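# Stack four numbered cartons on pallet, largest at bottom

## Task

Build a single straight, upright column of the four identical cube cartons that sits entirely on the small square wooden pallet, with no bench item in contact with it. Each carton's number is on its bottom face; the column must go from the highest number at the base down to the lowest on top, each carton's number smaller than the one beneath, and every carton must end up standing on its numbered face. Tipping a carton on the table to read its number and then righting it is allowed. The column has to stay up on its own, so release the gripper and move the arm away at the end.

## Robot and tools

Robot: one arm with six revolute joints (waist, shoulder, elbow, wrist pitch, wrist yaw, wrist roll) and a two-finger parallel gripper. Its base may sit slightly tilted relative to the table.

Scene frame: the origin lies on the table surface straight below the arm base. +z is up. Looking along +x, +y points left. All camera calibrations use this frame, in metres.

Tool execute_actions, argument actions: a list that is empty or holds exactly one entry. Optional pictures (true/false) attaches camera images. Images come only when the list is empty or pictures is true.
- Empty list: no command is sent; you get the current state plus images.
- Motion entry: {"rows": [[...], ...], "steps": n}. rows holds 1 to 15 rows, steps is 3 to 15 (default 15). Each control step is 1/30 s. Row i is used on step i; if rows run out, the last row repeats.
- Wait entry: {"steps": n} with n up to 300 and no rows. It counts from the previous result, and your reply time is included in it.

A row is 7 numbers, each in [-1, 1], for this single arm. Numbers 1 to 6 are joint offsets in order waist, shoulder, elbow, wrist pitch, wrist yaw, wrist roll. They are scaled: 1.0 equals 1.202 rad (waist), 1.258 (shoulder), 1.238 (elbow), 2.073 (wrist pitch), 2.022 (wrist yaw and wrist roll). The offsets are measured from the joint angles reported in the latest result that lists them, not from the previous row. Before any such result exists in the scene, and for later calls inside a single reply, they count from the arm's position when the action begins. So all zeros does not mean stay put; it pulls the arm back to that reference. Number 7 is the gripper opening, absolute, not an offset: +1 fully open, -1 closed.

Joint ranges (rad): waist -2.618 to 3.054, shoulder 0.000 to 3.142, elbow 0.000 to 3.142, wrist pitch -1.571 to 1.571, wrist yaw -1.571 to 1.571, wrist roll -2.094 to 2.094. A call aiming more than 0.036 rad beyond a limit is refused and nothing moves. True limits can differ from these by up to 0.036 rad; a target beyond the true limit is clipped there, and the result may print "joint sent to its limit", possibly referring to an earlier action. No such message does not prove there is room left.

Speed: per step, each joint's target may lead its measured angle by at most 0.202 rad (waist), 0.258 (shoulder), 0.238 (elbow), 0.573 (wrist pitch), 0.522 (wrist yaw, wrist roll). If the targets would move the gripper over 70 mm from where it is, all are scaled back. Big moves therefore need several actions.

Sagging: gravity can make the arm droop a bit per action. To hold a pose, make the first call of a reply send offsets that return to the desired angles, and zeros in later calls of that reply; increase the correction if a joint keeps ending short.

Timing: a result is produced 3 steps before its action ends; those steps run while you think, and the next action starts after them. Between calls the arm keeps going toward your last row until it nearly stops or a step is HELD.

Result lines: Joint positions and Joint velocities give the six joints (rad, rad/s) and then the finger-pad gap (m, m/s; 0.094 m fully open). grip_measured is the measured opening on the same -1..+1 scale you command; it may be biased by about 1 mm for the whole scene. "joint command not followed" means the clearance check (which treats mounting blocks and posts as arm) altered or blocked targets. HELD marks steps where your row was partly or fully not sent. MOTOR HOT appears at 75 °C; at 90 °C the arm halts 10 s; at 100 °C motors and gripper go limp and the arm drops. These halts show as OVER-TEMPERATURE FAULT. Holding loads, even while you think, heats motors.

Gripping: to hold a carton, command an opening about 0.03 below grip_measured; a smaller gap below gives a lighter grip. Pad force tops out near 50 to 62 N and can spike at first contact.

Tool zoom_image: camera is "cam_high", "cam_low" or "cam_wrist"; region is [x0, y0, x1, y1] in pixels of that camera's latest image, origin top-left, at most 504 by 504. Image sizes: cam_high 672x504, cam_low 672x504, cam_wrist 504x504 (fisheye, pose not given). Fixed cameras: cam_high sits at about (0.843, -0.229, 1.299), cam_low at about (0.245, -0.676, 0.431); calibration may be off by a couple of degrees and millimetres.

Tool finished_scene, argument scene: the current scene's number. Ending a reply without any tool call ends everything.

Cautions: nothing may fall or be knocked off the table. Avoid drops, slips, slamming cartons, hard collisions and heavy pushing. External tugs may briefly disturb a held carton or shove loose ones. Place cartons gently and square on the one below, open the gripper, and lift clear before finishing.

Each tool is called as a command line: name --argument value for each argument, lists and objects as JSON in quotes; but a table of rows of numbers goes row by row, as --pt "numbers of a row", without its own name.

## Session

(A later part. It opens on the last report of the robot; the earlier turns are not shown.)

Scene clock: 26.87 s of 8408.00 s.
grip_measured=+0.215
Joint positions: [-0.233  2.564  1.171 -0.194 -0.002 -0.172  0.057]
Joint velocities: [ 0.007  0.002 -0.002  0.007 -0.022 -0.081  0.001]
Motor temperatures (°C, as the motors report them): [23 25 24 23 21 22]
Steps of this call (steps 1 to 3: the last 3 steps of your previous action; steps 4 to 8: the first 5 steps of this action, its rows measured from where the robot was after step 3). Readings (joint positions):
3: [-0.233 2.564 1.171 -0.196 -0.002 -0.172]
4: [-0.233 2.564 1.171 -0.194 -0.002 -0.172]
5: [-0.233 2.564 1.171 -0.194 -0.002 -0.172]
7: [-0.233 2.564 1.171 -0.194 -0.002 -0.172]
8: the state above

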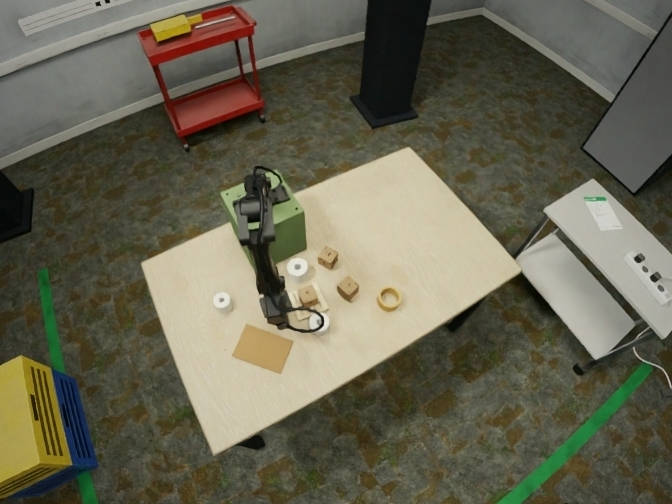

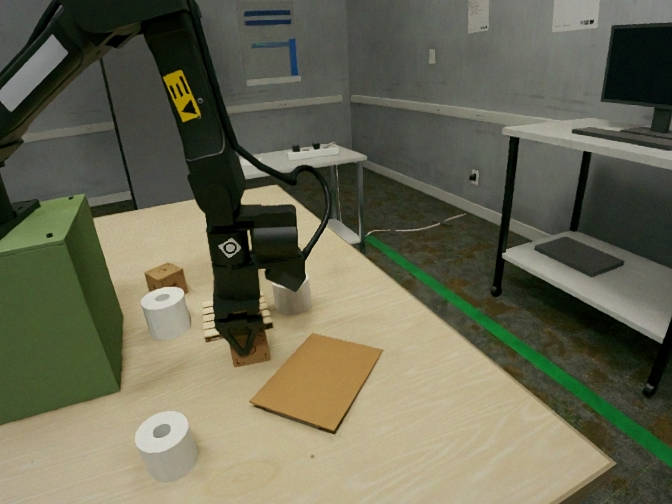

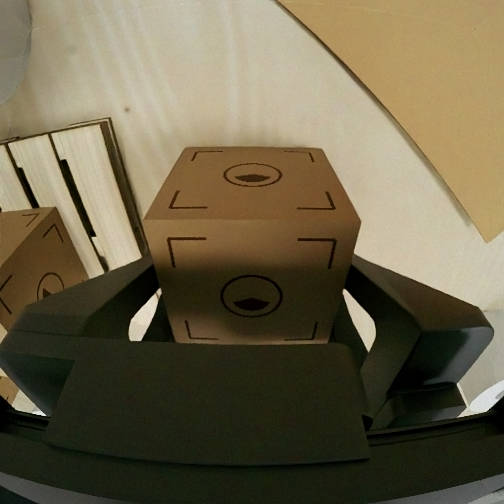

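execute_actions --actions '[{"rows":[[0,-0.008,-0.004,-0.003,0,0,0.17],[0,-0.028,-0.014,-0.01,0,0,0.17],[0,-0.058,-0.03,-0.02,0,0,0.17],[0,-0.095,-0.05,-0.032,0,0.01,0.17],[0,-0.135,-0.073,-0.044,0,0.025,0.17],[0.005,-0.175,-0.096,-0.056,0,0.045,0.17],[0.02,-0.212,-0.117,-0.066,0,0.07,0.17],[0.045,-0.242,-0.135,-0.075,0,0.095,0.17],[0.08,-0.264,-0.148,-0.081,0,0.12,0.17],[0.12,-0.278,-0.156,-0.085,0,0.14,0.17],[0.165,-0.284,-0.159,-0.085,0,0.155,0.17],[0.21,-0.285,-0.16,-0.085,0,0.165,0.17],[0.25,-0.285,-0.16,-0.085,0,0.171,0.17],[0.28,-0.285,-0.16,-0.085,0,0.171,0.17],[0.297,-0.285,-0.16,-0.085,0,0.171,0.17]],"steps":15}]'

execute_actions --actions '[{"steps":12}]' --pictures true

Scene clock: 27.60 s of 8408.00 s.
grip_measured=+0.215
Joint positions: [-0.105  2.225  1.003 -0.322  0.015  0.03   0.057]
Joint velocities: [ 1.433 -0.53  -0.012 -0.11   0.125  0.828 -0.   ]
Motor temperatures (°C, as the motors report them): [23 26 24 23 21 22]
Steps of this call (steps 1 to 3: the last 3 steps of your previous action; steps 4 to 10: the robot went on to your last target; steps 11 to 22: the first 12 steps of this action). Readings (joint positions):
11: [-0.233 2.564 1.171 -0.194 -0.002 -0.172]
12: [-0.233 2.564 1.171 -0.194 -0.002 -0.172]
14: [-0.233 2.544 1.154 -0.199 -0.002 -0.171]
18: [-0.225 2.377 1.051 -0.268 0.001 -0.102]
22: the state above

Scene clock: 28.00 s of 8408.00 s.
grip_measured=+0.215
Joint positions: [ 0.131  2.206  0.987 -0.352 -0.012  0.156  0.057]
Joint velocities: [-0.129  0.007 -0.002 -0.051  0.051  0.037  0.   ]
Motor temperatures (°C, as the motors report them): [23 26 24 23 21 22]
Kept back: nothing.
Steps of this call (steps 1 to 3: the last 3 steps of your previous action; steps 4 to 12: the robot went on to your last target). Readings (joint positions):
1: [-0.051 2.212 1.003 -0.323 0.015 0.058]
2: [0.007 2.206 1.003 -0.321 0.014 0.080]
4: [0.107 2.206 1.002 -0.323 0.002 0.109]
8: [0.158 2.206 0.992 -0.339 -0.018 0.140]
12: the state above

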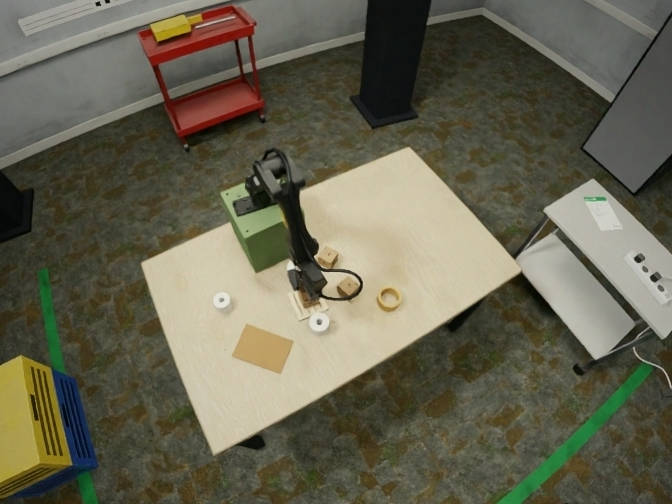

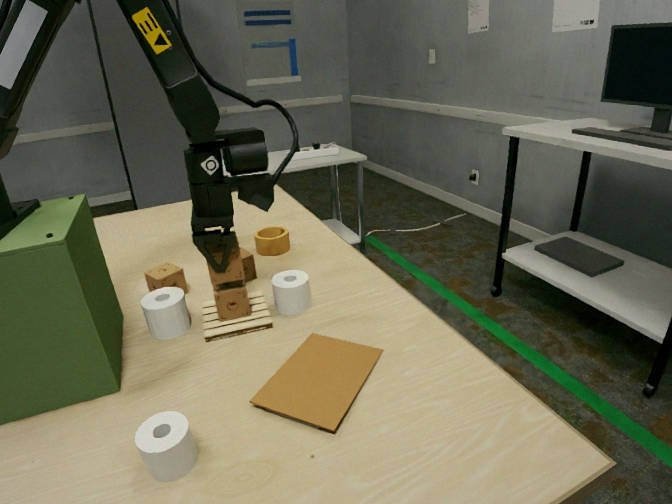

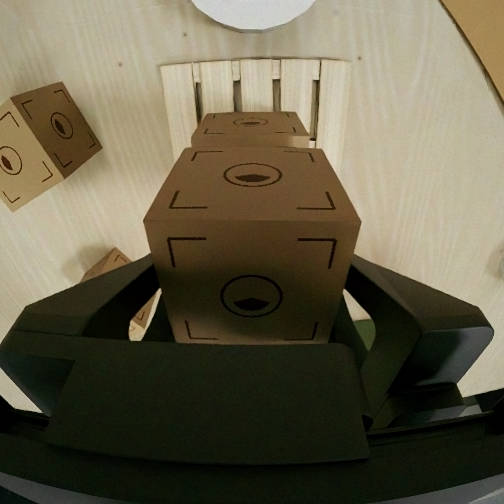

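execute_actions --actions '[{"rows":[[0.003,0.004,0,0.004,0.008,0.008,0.17],[0.006,0.012,0,0.01,0.008,0.008,0.17],[0.0075,0.021,0,0.016,0.008,0.008,0.17],[0.0075,0.029,0,0.02,0.008,0.008,0.17],[0.0075,0.034,0,0.022,0.008,0.008,0.17],[0.0075,0.036,0,0.022,0.008,0.008,0.17]],"steps":15}]' --pictures true

zoom_image --camera "cam_wrist" --region '[160, 80, 340, 240]'

zoom_image --camera "cam_low" --region '[170, 220, 290, 350]'

Scene clock: 28.60 s of 8408.00 s.
grip_measured=+0.215
Joint positions: [ 0.132  2.244  0.987 -0.335 -0.007  0.165  0.057]
Joint velocities: [-0.007 -0.002 -0.002 -0.022  0.081  0.051 -0.001]
Motor temperatures (°C, as the motors report them): [23 26 24 23 21 22]
Steps of this call (steps 1 to 6: the robot went on to your last target; steps 7 to 18: the first 12 steps of this action). Readings (joint positions):
7: [0.127 2.206 0.987 -0.353 -0.009 0.164]
8: [0.127 2.206 0.987 -0.353 -0.009 0.164]
10: [0.127 2.211 0.987 -0.347 -0.007 0.164]
14: [0.131 2.236 0.987 -0.335 -0.007 0.165]
18: the state above

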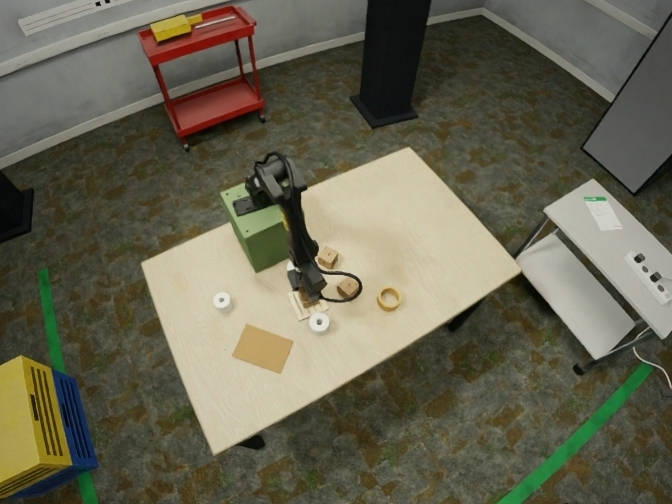

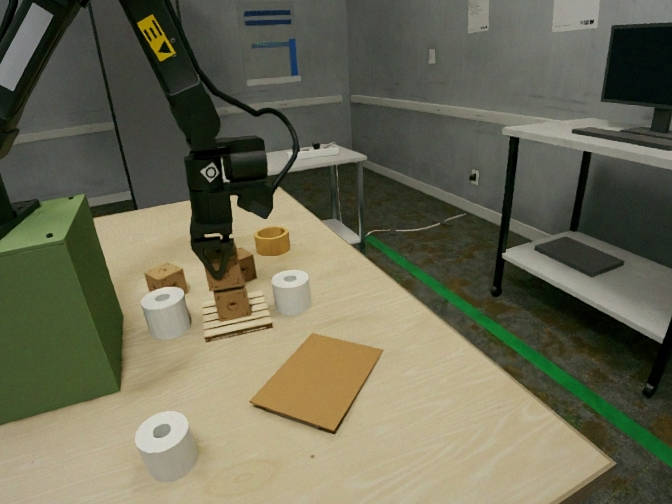

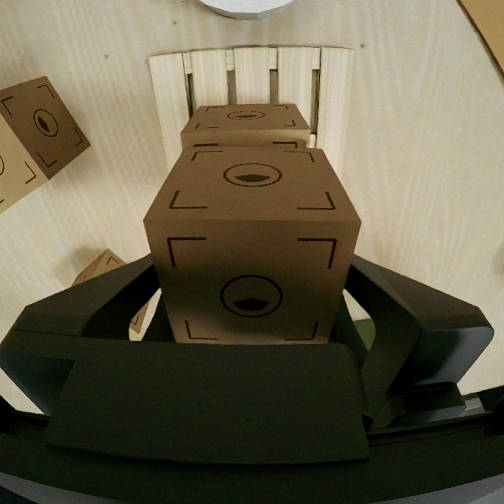

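Region (160, 80, 340, 240) of cam_wrist's 504x504 image, scaled by 2.800, with more detail than that image has.

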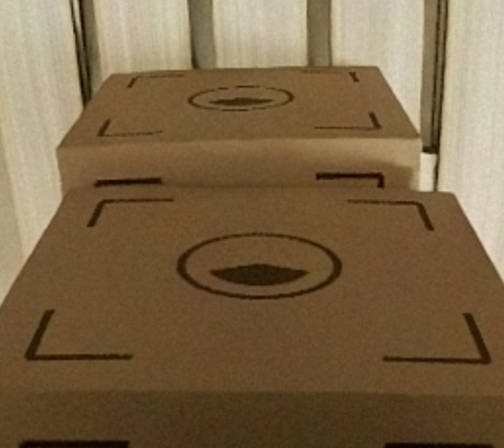

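Region (170, 220, 290, 350) of cam_low's 672x504 image, scaled by 3.877, with more detail than that image has; it fills the left 465 columns of this view, and the rest is white.

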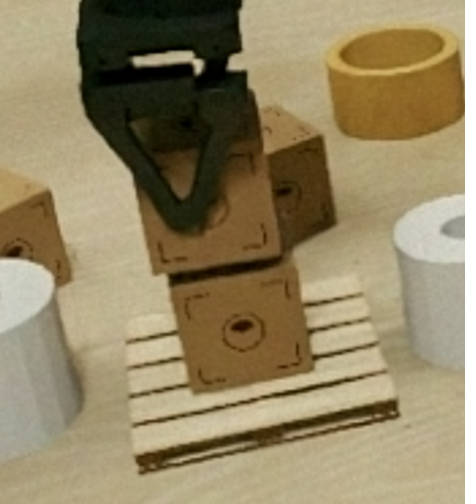

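execute_actions --actions '[{"rows":[[0.006,0.004,0.012,0.014,0.004,-0.01,0.17],[0.011,0.008,0.024,0.015,0.004,-0.017,0.17],[0.0146,0.013,0.032,0.016,0.004,-0.017,0.17],[0.0146,0.018,0.037,0.016,0.004,-0.017,0.17],[0.0146,0.022,0.037,0.016,0.004,-0.017,0.17],[0.0146,0.024,0.037,0.016,0.004,-0.017,0.17]],"steps":14}]' --pictures true

zoom_image --camera "cam_wrist" --region '[160, 80, 340, 240]'

Scene clock: 29.37 s of 8408.00 s.
grip_measured=+0.215
Joint positions: [ 0.142  2.261  1.008 -0.321 -0.006  0.14   0.057]
Joint velocities: [-0.017  0.027 -0.007 -0.007 -0.051 -0.066 -0.001]
Motor temperatures (°C, as the motors report them): [23 26 24 23 21 22]
Steps of this call (steps 1 to 3: the last 3 steps of your previous action; steps 4 to 12: the robot went on to your last target; steps 13 to 23: the first 11 steps of this action). Readings (joint positions):
13: [0.132 2.244 0.987 -0.330 -0.006 0.163]
14: [0.132 2.244 0.987 -0.330 -0.006 0.158]
16: [0.135 2.246 0.992 -0.330 -0.006 0.151]
20: [0.142 2.258 1.008 -0.322 -0.006 0.143]
23: the state above

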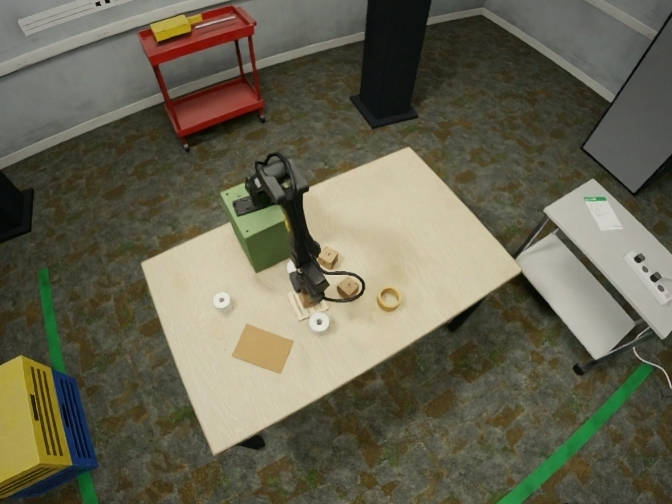

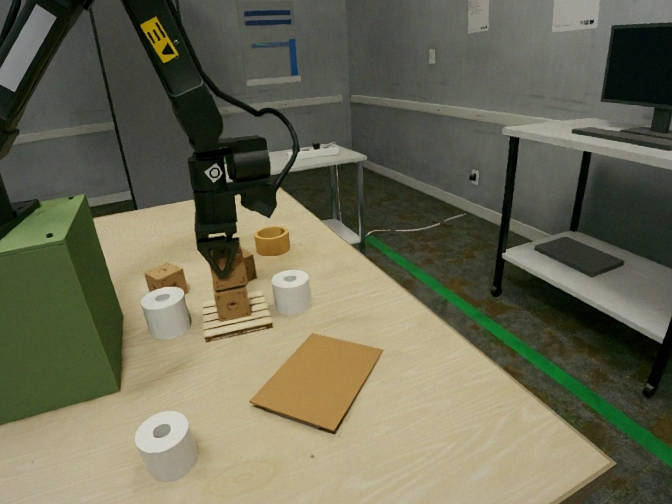

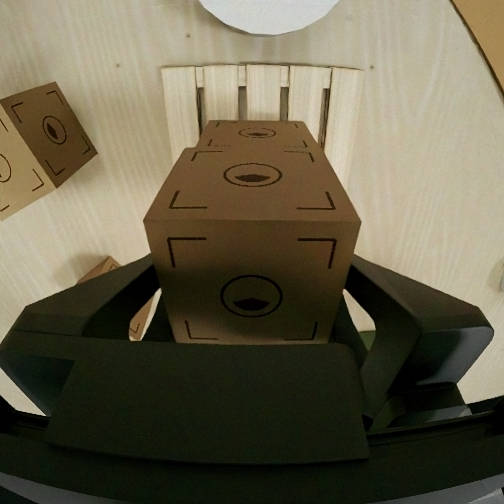

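Region (160, 80, 340, 240) of cam_wrist's 504x504 image, scaled by 2.800, with more detail than that image has.

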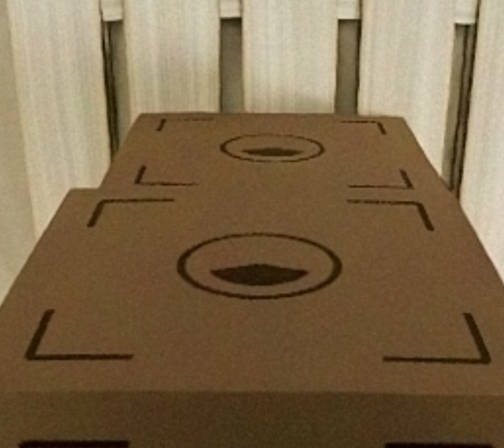

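execute_actions --actions '[{"rows":[[-0.005,0.012,0.018,0.01,0,-0.004,0.17],[-0.010,0.015,0.018,0.011,0,-0.004,0.17],[-0.010,0.018,0.018,0.012,0,-0.004,0.17],[-0.010,0.021,0.018,0.013,0,-0.004,0.17],[-0.010,0.024,0.018,0.013,0,-0.004,0.17],[-0.010,0.026,0.018,0.013,0,-0.004,0.17],[-0.010,0.028,0.018,0.013,0,-0.004,0.17],[-0.010,0.030,0.018,0.013,0,-0.004,0.17],[-0.010,0.031,0.018,0.013,0,-0.004,0.17]],"steps":15}]' --pictures true

zoom_image --camera "cam_wrist" --region '[160, 80, 340, 240]'

zoom_image --camera "cam_low" --region '[170, 220, 290, 350]'

Scene clock: 30.07 s of 8408.00 s.
grip_measured=+0.215
Joint positions: [ 0.138  2.283  1.008 -0.312 -0.007  0.138  0.057]
Joint velocities: [-0.002  0.012  0.012  0.051 -0.095  0.007 -0.001]
Motor temperatures (°C, as the motors report them): [23 26 24 23 21 22]
Steps of this call (steps 1 to 3: the last 3 steps of your previous action; steps 4 to 9: the robot went on to your last target; steps 10 to 21: the first 12 steps of this action). Readings (joint positions):
10: [0.142 2.262 1.008 -0.321 -0.006 0.138]
11: [0.142 2.262 1.008 -0.321 -0.006 0.138]
13: [0.141 2.263 1.008 -0.320 -0.006 0.138]
17: [0.139 2.279 1.008 -0.316 -0.006 0.138]
21: the state above

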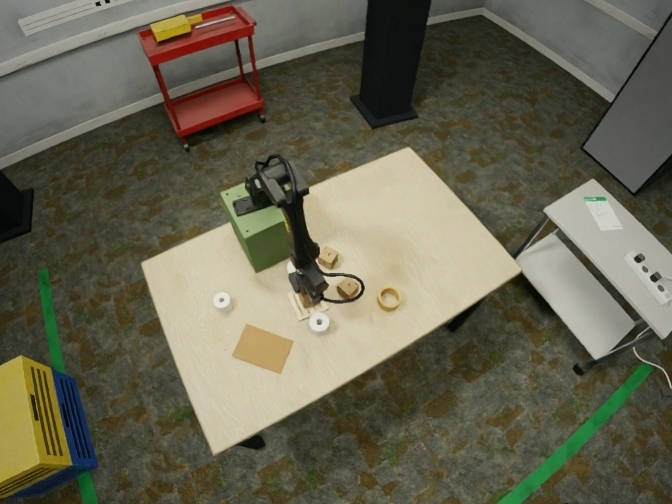

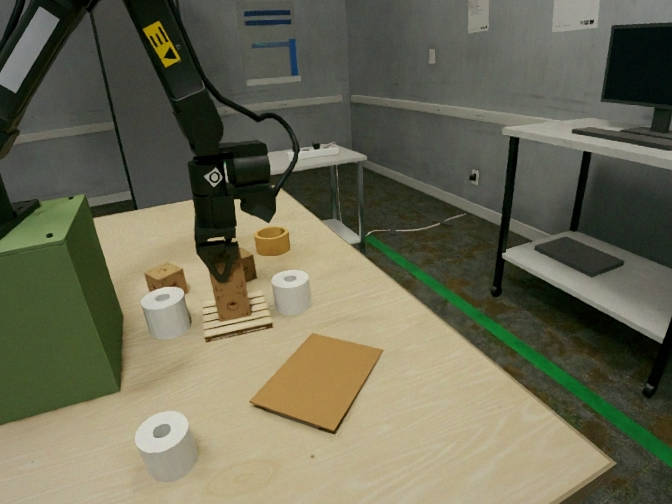

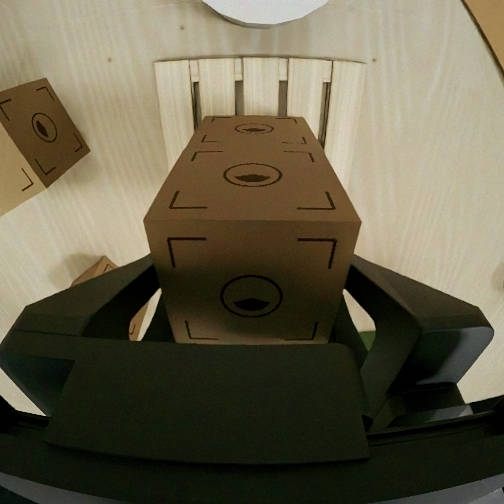

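Region (160, 80, 340, 240) of cam_wrist's 504x504 image, scaled by 2.800, with more detail than that image has.

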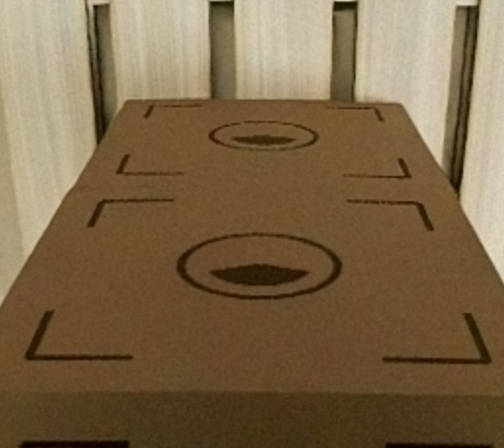

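Region (170, 220, 290, 350) of cam_low's 672x504 image, scaled by 3.877, with more detail than that image has; it fills the left 465 columns of this view, and the rest is white.

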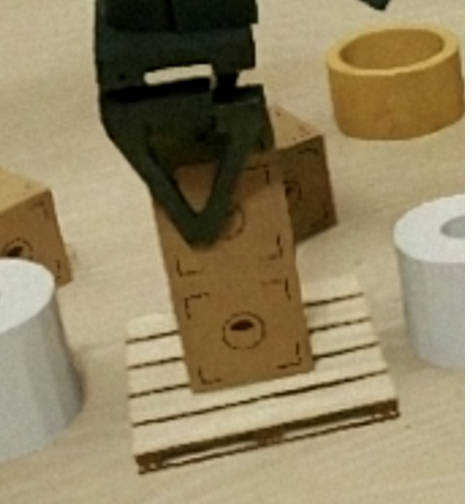

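execute_actions --actions '[{"rows":[[0,0,0.01,0,0,0,0.45],[0,-0.004,0.01,0,0,0,0.75],[0,-0.006,0.01,0,0,0,0.78],[0,-0.012,0.01,-0.004,0,0,0.78],[0,-0.025,0.01,-0.014,0,0,0.78],[0,-0.045,0.01,-0.026,0,0,0.78],[0,-0.068,0.01,-0.04,0,0,0.78],[0,-0.091,0.01,-0.054,0,0,0.78],[0,-0.111,0.01,-0.065,0,0,0.78],[0,-0.125,0.01,-0.073,0,0,0.78],[0.005,-0.133,0.01,-0.077,0,0.01,0.78],[0.02,-0.138,0.0,-0.075,0,0.02,0.78],[0.05,-0.142,-0.015,-0.07,0,0.028,0.78],[0.09,-0.145,-0.035,-0.06,0,0.028,0.78],[0.14,-0.147,-0.06,-0.045,0,0.028,0.78]],"steps":15}]'

Scene clock: 30.67 s of 8408.00 s.
grip_measured=+0.778
Joint positions: [ 0.139  2.154  1.008 -0.411 -0.007  0.146  0.084]
Joint velocities: [ 0.046 -0.662 -0.017 -0.168  0.051  0.168  0.   ]
Motor temperatures (°C, as the motors report them): [23 26 24 23 21 22]
Steps of this call (steps 1 to 3: the last 3 steps of your previous action; steps 4 to 6: the robot went on to your last target; steps 7 to 18: the first 12 steps of this action). Readings (joint positions):
7: [0.138 2.283 1.008 -0.312 -0.007 0.138]
8: [0.138 2.283 1.008 -0.312 -0.007 0.138]
10: [0.138 2.283 1.008 -0.312 -0.007 0.138]
14: [0.138 2.254 1.008 -0.350 -0.007 0.138]
18: the state above

execute_actions --actions '[{"rows":[[0.18,-0.046,-0.08,0.015,0,0.024,0.78],[0.23,-0.046,-0.10,0.03,0,0.024,0.78],[0.28,-0.044,-0.12,0.047,0,0.024,0.78],[0.33,-0.038,-0.14,0.066,0,0.024,0.78],[0.375,-0.028,-0.16,0.086,0,0.024,0.78],[0.415,-0.014,-0.178,0.107,0,0.024,0.78],[0.447,0.003,-0.193,0.128,0,0.024,0.78],[0.472,0.022,-0.205,0.148,0,0.024,0.78],[0.49,0.041,-0.214,0.165,0,0.024,0.78],[0.501,0.058,-0.22,0.178,0,0.024,0.78],[0.508,0.072,-0.223,0.187,0,0.024,0.78],[0.511,0.082,-0.225,0.193,0,0.024,0.78],[0.512,0.089,-0.225,0.195,0,0.024,0.78],[0.512,0.092,-0.225,0.195,0,0.024,0.78],[0.512,0.093,-0.225,0.195,0,0.024,0.78]],"steps":15}]'

execute_actions --actions '[{"steps":7}]' --pictures true

Scene clock: 31.23 s of 8408.00 s.
grip_measured=+0.778
Joint positions: [ 0.758  2.215  0.758 -0.134 -0.017  0.185  0.084]
Joint velocities: [ 0.188  0.652 -0.242  0.623 -0.022 -0.037 -0.001]
Motor temperatures (°C, as the motors report them): [23 26 24 23 21 22]
Steps of this call (steps 1 to 3: the last 3 steps of your previous action; steps 4 to 5: the robot went on to your last target; steps 6 to 17: the first 12 steps of this action). Readings (joint positions):
6: [0.300 2.103 0.965 -0.397 -0.002 0.177]
7: [0.337 2.103 0.947 -0.387 -0.002 0.179]
9: [0.428 2.103 0.900 -0.356 -0.001 0.183]
13: [0.651 2.126 0.808 -0.250 -0.007 0.185]
17: the state above

Scene clock: 31.47 s of 8408.00 s.
grip_measured=+0.778
Joint positions: [ 0.761  2.267  0.739 -0.063 -0.016  0.187  0.084]
Joint velocities: [ 0.002 -0.002  0.002  0.3   -0.037 -0.022  0.001]
Motor temperatures (°C, as the motors report them): [23 26 24 23 21 22]
Kept back: nothing.
Steps of this call (steps 1 to 3: the last 3 steps of your previous action; steps 4 to 7: the robot went on to your last target). Readings (joint positions):
1: [0.761 2.235 0.751 -0.116 -0.017 0.185]
2: [0.761 2.251 0.745 -0.104 -0.017 0.185]
4: [0.761 2.266 0.739 -0.088 -0.016 0.186]
7: the state above

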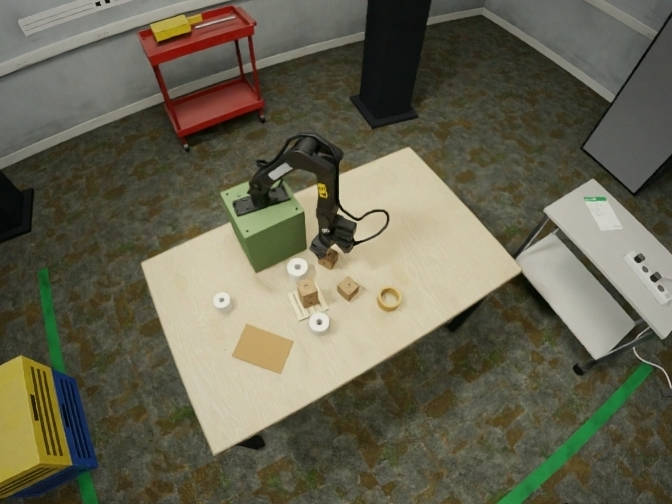

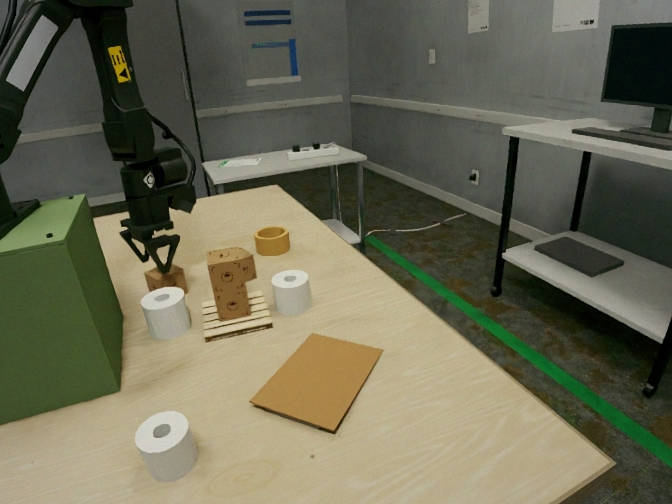

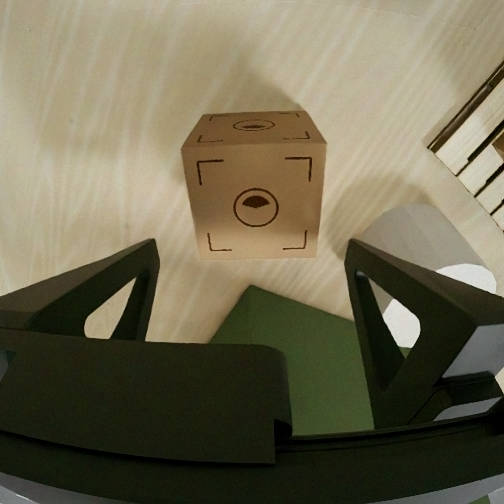

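execute_actions --actions '[{"rows":[[-0.006,0.004,0.004,0.035,0.008,0,0.74],[-0.013,0.014,0.01,0.048,0.008,0,0.74],[-0.013,0.03,0.018,0.062,0.008,0,0.74],[-0.013,0.05,0.027,0.075,0.008,0,0.74],[-0.013,0.072,0.036,0.086,0.008,0,0.74],[-0.013,0.094,0.043,0.094,0.008,0,0.74],[-0.013,0.113,0.048,0.098,0.008,0,0.74],[-0.013,0.128,0.051,0.1,0.008,0,0.74],[-0.013,0.139,0.052,0.1,0.008,0,0.74],[-0.013,0.146,0.052,0.098,0.008,0,0.74],[-0.013,0.150,0.052,0.096,0.008,0,0.74],[-0.013,0.152,0.052,0.096,0.008,0,0.74],[-0.013,0.152,0.052,0.096,0.008,0,0.65],[-0.013,0.152,0.052,0.096,0.008,0,0.5],[-0.013,0.152,0.052,0.096,0.008,0,0.36]],"steps":15}]'

execute_actions --actions '[{"rows":[[0,0,0.01,0.01,0,0,0.28],[0,0,0.01,0.01,0,0,0.22],[0,0,0.01,0.008,0,0,0.17]],"steps":8}]' --pictures true

Scene clock: 32.10 s of 8408.00 s.
grip_measured=+0.742
Joint positions: [ 0.753  2.438  0.785  0.102 -0.011  0.187  0.082]
Joint velocities: [ 0.007  0.286 -0.007  0.051 -0.022  0.066  0.001]
Motor temperatures (°C, as the motors report them): [23 25 24 23 21 22]
Steps of this call (steps 1 to 7: the robot went on to your last target; steps 8 to 19: the first 12 steps of this action). Readings (joint positions):
8: [0.761 2.267 0.739 -0.033 -0.015 0.187]
9: [0.760 2.267 0.739 -0.027 -0.015 0.187]
11: [0.756 2.277 0.741 0.000 -0.013 0.187]
15: [0.753 2.367 0.776 0.074 -0.011 0.187]
19: the state above

Scene clock: 32.37 s of 8408.00 s.
grip_measured=+0.219
Joint positions: [ 0.753  2.451  0.785  0.104 -0.011  0.187  0.057]
Joint velocities: [-0.007 -0.017 -0.007 -0.022  0.022  0.066  0.001]
Motor temperatures (°C, as the motors report them): [23 25 24 23 21 22]
Steps of this call (steps 1 to 3: the last 3 steps of your previous action; steps 4 to 8: the first 5 steps of this action, its rows measured from where the robot was after step 3). Readings (joint positions):
3: [0.753 2.451 0.785 0.102 -0.010 0.187]
4: [0.753 2.451 0.785 0.102 -0.010 0.187]
5: [0.753 2.451 0.785 0.104 -0.011 0.187]
7: [0.753 2.451 0.785 0.104 -0.011 0.187]
8: the state above

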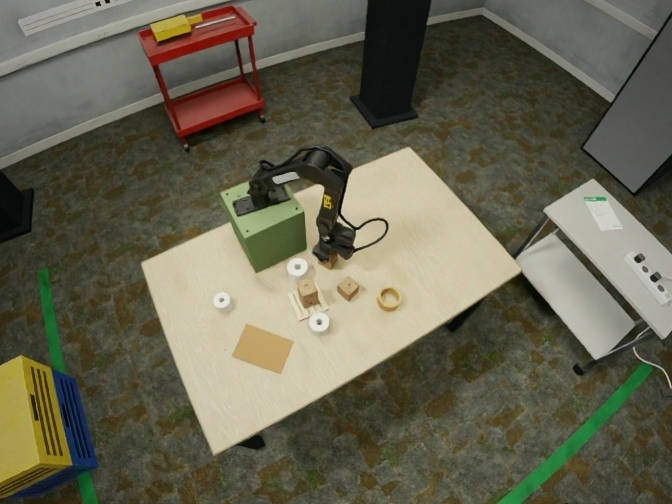

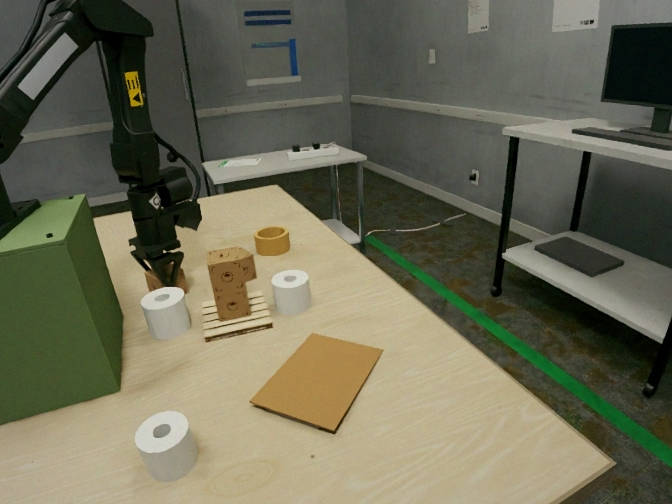

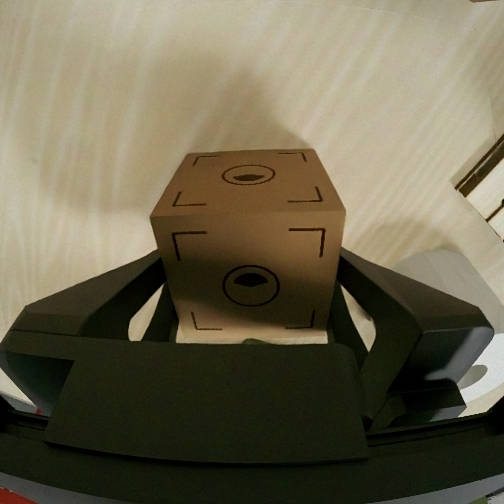

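execute_actions --actions '[{"rows":[[0,-0.008,0.01,-0.005,0,0,0.17],[0,-0.028,0.012,-0.02,0,0,0.17],[0,-0.058,0.02,-0.045,0,0,0.17],[0,-0.095,0.035,-0.078,0,0,0.17],[-0.005,-0.137,0.057,-0.117,0,-0.005,0.17],[-0.015,-0.18,0.083,-0.158,0,-0.01,0.17],[-0.032,-0.222,0.111,-0.2,0,-0.016,0.17],[-0.056,-0.26,0.138,-0.238,0,-0.022,0.17],[-0.087,-0.291,0.162,-0.27,0,-0.027,0.17],[-0.124,-0.314,0.182,-0.295,0,-0.029,0.17],[-0.166,-0.329,0.197,-0.312,0,-0.029,0.17],[-0.21,-0.337,0.206,-0.322,0,-0.029,0.17],[-0.256,-0.341,0.21,-0.326,0,-0.029,0.17],[-0.30,-0.341,0.21,-0.326,0,-0.029,0.17],[-0.34,-0.341,0.21,-0.326,0,-0.029,0.17]],"steps":15}]'

Scene clock: 33.17 s of 8408.00 s.
grip_measured=+0.220
Joint positions: [ 0.628  2.1    0.981 -0.337 -0.027  0.153  0.057]
Joint velocities: [-1.272 -1.062  0.935 -0.989 -0.139 -0.095 -0.001]
Motor temperatures (°C, as the motors report them): [23 26 24 23 21 22]
Steps of this call (steps 1 to 3: the last 3 steps of your previous action; steps 4 to 12: the robot went on to your last target; steps 13 to 24: the first 12 steps of this action). Readings (joint positions):
13: [0.753 2.451 0.785 0.104 -0.011 0.187]
14: [0.753 2.450 0.785 0.102 -0.011 0.187]
16: [0.753 2.427 0.786 0.061 -0.011 0.187]
20: [0.739 2.272 0.847 -0.161 -0.013 0.176]
24: the state above

execute_actions --actions '[{"rows":[[-0.27,-0.062,0.052,-0.113,0.014,-0.012,0.17],[-0.30,-0.062,0.052,-0.113,0.014,-0.012,0.17],[-0.328,-0.062,0.052,-0.113,0.014,-0.012,0.17],[-0.352,-0.062,0.052,-0.113,0.014,-0.012,0.17],[-0.372,-0.062,0.052,-0.113,0.014,-0.012,0.17],[-0.388,-0.062,0.052,-0.113,0.014,-0.012,0.17],[-0.399,-0.062,0.052,-0.113,0.014,-0.012,0.17],[-0.406,-0.062,0.052,-0.113,0.014,-0.012,0.17],[-0.41,-0.062,0.052,-0.113,0.014,-0.012,0.17],[-0.412,-0.062,0.052,-0.113,0.014,-0.012,0.17]],"steps":15}]'

execute_actions --actions '[{"steps":4}]' --pictures true

zoom_image --camera "cam_wrist" --region '[160, 80, 340, 240]'

Scene clock: 33.73 s of 8408.00 s.
grip_measured=+0.220
Joint positions: [ 0.129  2.015  1.061 -0.548  0.003  0.138  0.057]
Joint velocities: [-0.027 -0.002 -0.012 -0.11   0.066 -0.037  0.   ]
Motor temperatures (°C, as the motors report them): [23 26 24 23 21 22]
Steps of this call (steps 1 to 3: the last 3 steps of your previous action; steps 4 to 5: the robot went on to your last target; steps 6 to 17: the first 12 steps of this action). Readings (joint positions):
6: [0.317 2.009 1.061 -0.429 -0.006 0.142]
7: [0.290 2.011 1.061 -0.455 -0.001 0.142]
9: [0.245 2.015 1.061 -0.497 0.001 0.140]
13: [0.164 2.015 1.061 -0.535 0.001 0.138]
17: the state above

Scene clock: 33.87 s of 8408.00 s.
grip_measured=+0.220
Joint positions: [ 0.129  2.015  1.061 -0.553  0.003  0.137  0.057]
Joint velocities: [-0.007 -0.007  0.007 -0.081 -0.022 -0.007 -0.   ]
Motor temperatures (°C, as the motors report them): [23 26 24 23 21 22]
Kept back: nothing.
Steps of this call (steps 1 to 3: the last 3 steps of your previous action; step 4: the robot went on to your last target). Readings (joint positions):
1: [0.129 2.015 1.061 -0.550 0.003 0.138]
2: [0.129 2.015 1.061 -0.551 0.003 0.137]
4: the state above

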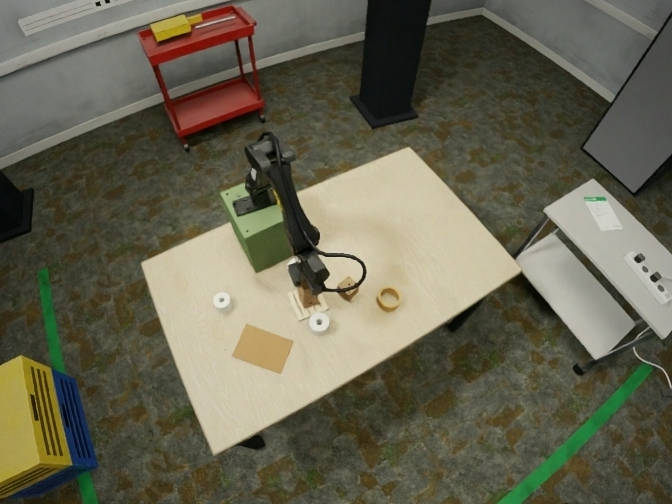

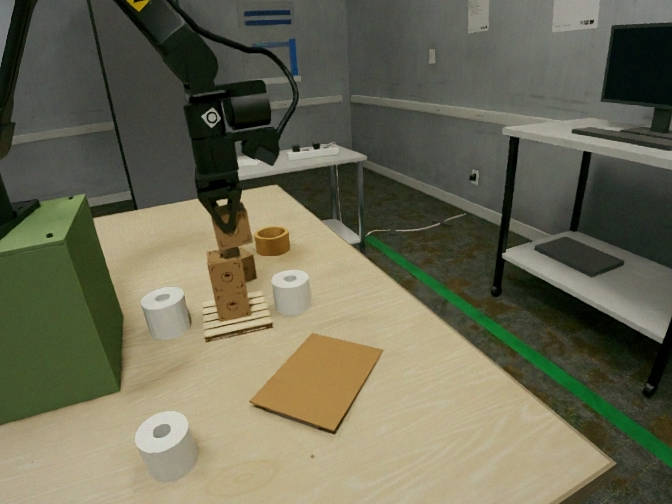

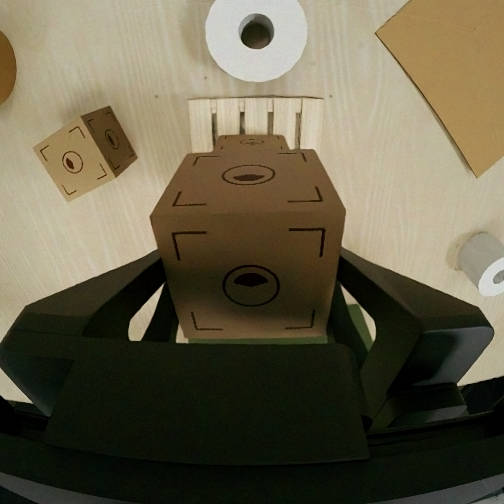

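Region (160, 80, 340, 240) of cam_wrist's 504x504 image, scaled by 2.800, with more detail than that image has.

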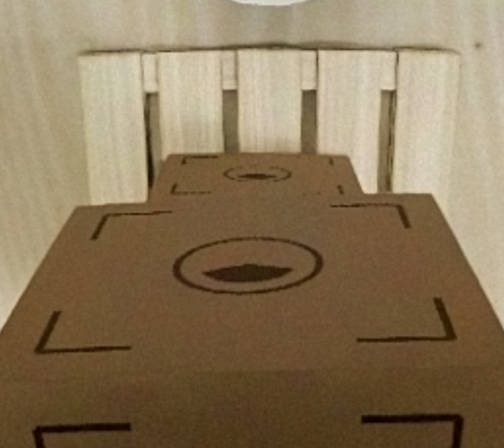

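execute_actions --actions '[{"rows":[[0.005,0.004,-0.012,0.004,-0.005,0.01,0.17],[0.01,0.01,-0.022,0.01,-0.01,0.02,0.17],[0.013,0.017,-0.031,0.016,-0.01,0.025,0.17],[0.013,0.024,-0.038,0.02,-0.01,0.025,0.17],[0.013,0.030,-0.042,0.021,-0.01,0.025,0.17],[0.013,0.034,-0.044,0.021,-0.01,0.025,0.17]],"steps":15}]' --pictures true

zoom_image --camera "cam_wrist" --region '[160, 80, 340, 240]'

Scene clock: 34.47 s of 8408.00 s.
grip_measured=+0.220
Joint positions: [ 0.138  2.055  1.015 -0.535 -0.01   0.177  0.057]
Joint velocities: [-0.007  0.007 -0.017  0.022 -0.037  0.037 -0.001]
Motor temperatures (°C, as the motors report them): [23 26 24 23 21 22]
Steps of this call (steps 1 to 6: the robot went on to your last target; steps 7 to 18: the first 12 steps of this action). Readings (joint positions):
7: [0.129 2.015 1.061 -0.555 0.003 0.139]
8: [0.130 2.015 1.059 -0.553 0.001 0.145]
10: [0.132 2.017 1.048 -0.543 -0.002 0.158]
14: [0.137 2.041 1.025 -0.535 -0.008 0.171]
18: the state above

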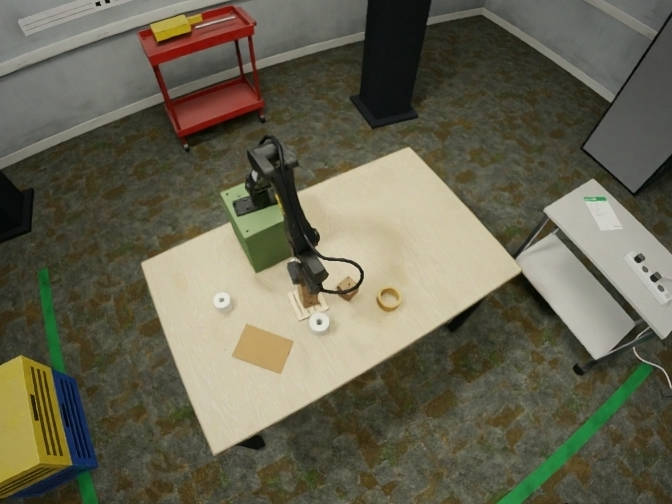

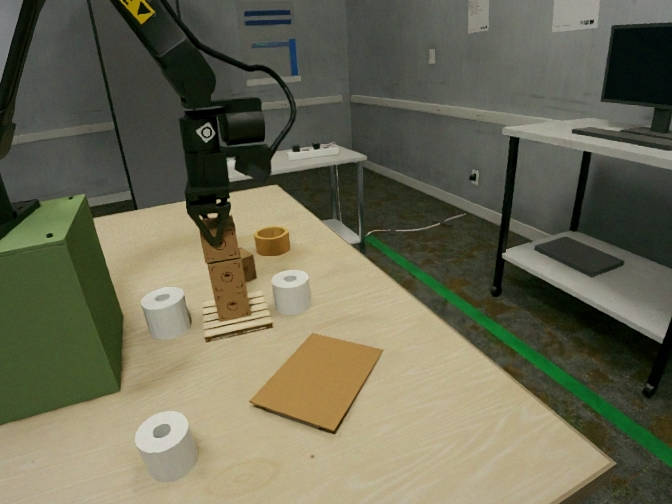

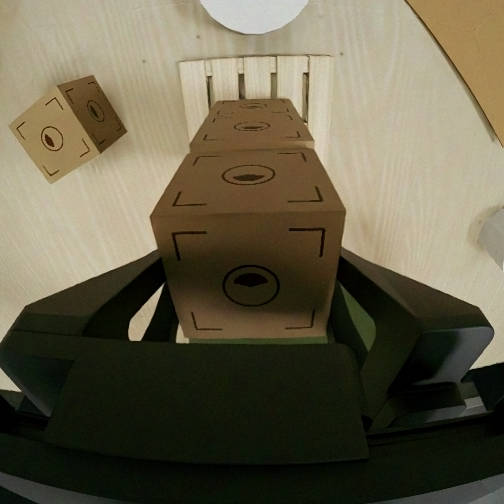

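Region (160, 80, 340, 240) of cam_wrist's 504x504 image, scaled by 2.800, with more detail than that image has.

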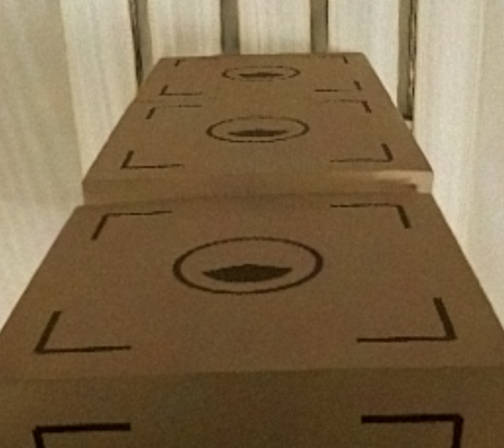

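execute_actions --actions '[{"rows":[[0,0.004,0,0.014,0,0.004,0.17],[0,0.008,0,0.017,0,0.004,0.17],[0,0.012,0,0.020,0,0.004,0.17],[0,0.016,0,0.021,0,0.004,0.17],[0,0.019,0,0.021,0,0.004,0.17],[0,0.022,0,0.021,0,0.004,0.17],[0,0.024,0,0.021,0,0.004,0.17],[0,0.026,0,0.021,0,0.004,0.17]],"steps":15}]' --pictures true

zoom_image --camera "cam_wrist" --region '[160, 80, 340, 240]'

zoom_image --camera "cam_low" --region '[160, 190, 290, 330]'

Scene clock: 35.17 s of 8408.00 s.
grip_measured=+0.220
Joint positions: [ 0.138  2.068  1.015 -0.513 -0.012  0.18   0.057]
Joint velocities: [ 0.002  0.002 -0.017 -0.051 -0.066 -0.007  0.001]
Motor temperatures (°C, as the motors report them): [23 26 24 23 21 22]
Steps of this call (steps 1 to 3: the last 3 steps of your previous action; steps 4 to 9: the robot went on to your last target; steps 10 to 21: the first 12 steps of this action). Readings (joint positions):
10: [0.138 2.055 1.015 -0.531 -0.010 0.180]
11: [0.138 2.055 1.015 -0.530 -0.010 0.180]
13: [0.138 2.055 1.015 -0.526 -0.010 0.180]
17: [0.138 2.066 1.015 -0.516 -0.010 0.180]
21: the state above

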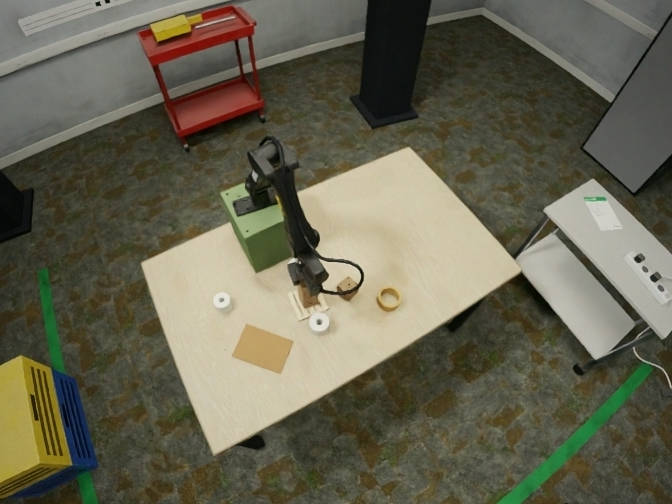

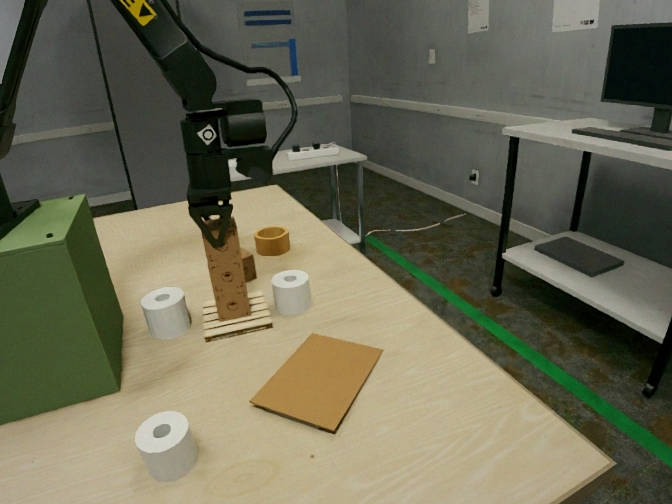

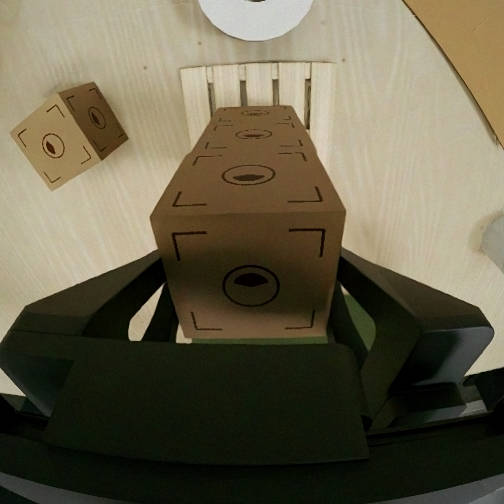

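Region (160, 80, 340, 240) of cam_wrist's 504x504 image, scaled by 2.800, with more detail than that image has.

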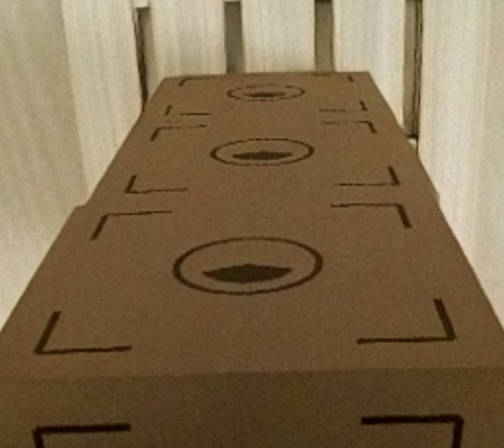

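Region (160, 190, 290, 330) of cam_low's 672x504 image, scaled by 3.600, with more detail than that image has; it fills the left 468 columns of this view, and the rest is white.

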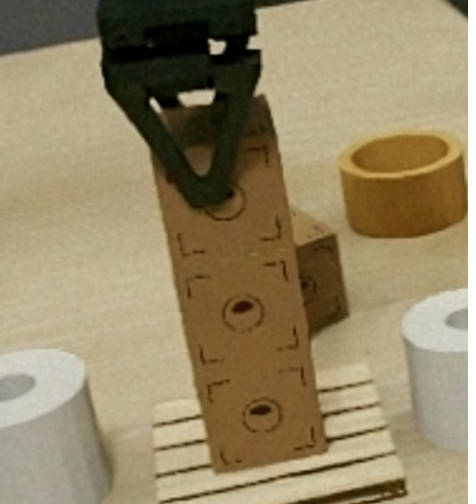

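execute_actions --actions '[{"rows":[[0,0,0.01,0,0,0,0.45],[0,-0.004,0.01,0,0,0,0.75],[0,-0.006,0.012,0,0,0,0.78],[0,-0.012,0.016,-0.006,0,0,0.78],[0,-0.024,0.023,-0.018,0,0,0.78],[0,-0.041,0.032,-0.034,0,0,0.78],[0,-0.06,0.042,-0.052,0,0,0.78],[0,-0.078,0.051,-0.068,0,0,0.78],[0,-0.092,0.058,-0.081,0,0,0.78],[0,-0.1,0.065,-0.09,0,0,0.78],[0.005,-0.1,0.08,-0.097,0,-0.014,0.78],[0.02,-0.092,0.10,-0.104,0,-0.014,0.78],[0.05,-0.078,0.13,-0.112,0,-0.014,0.78],[0.09,-0.058,0.165,-0.12,0,-0.014,0.78],[0.135,-0.035,0.20,-0.128,0,-0.014,0.78]],"steps":15}]'

Scene clock: 35.93 s of 8408.00 s.
grip_measured=+0.778
Joint positions: [ 0.139  1.979  1.074 -0.653 -0.012  0.174  0.084]
Joint velocities: [ 0.051 -0.315  0.637 -0.549  0.051 -0.051  0.001]
Motor temperatures (°C, as the motors report them): [23 26 24 23 21 22]
Steps of this call (steps 1 to 3: the last 3 steps of your previous action; steps 4 to 11: the robot went on to your last target; steps 12 to 23: the first 12 steps of this action). Readings (joint positions):
12: [0.138 2.068 1.015 -0.513 -0.012 0.180]
13: [0.138 2.068 1.015 -0.513 -0.012 0.180]
15: [0.138 2.068 1.015 -0.513 -0.012 0.180]
19: [0.138 2.048 1.025 -0.562 -0.012 0.180]
23: the state above


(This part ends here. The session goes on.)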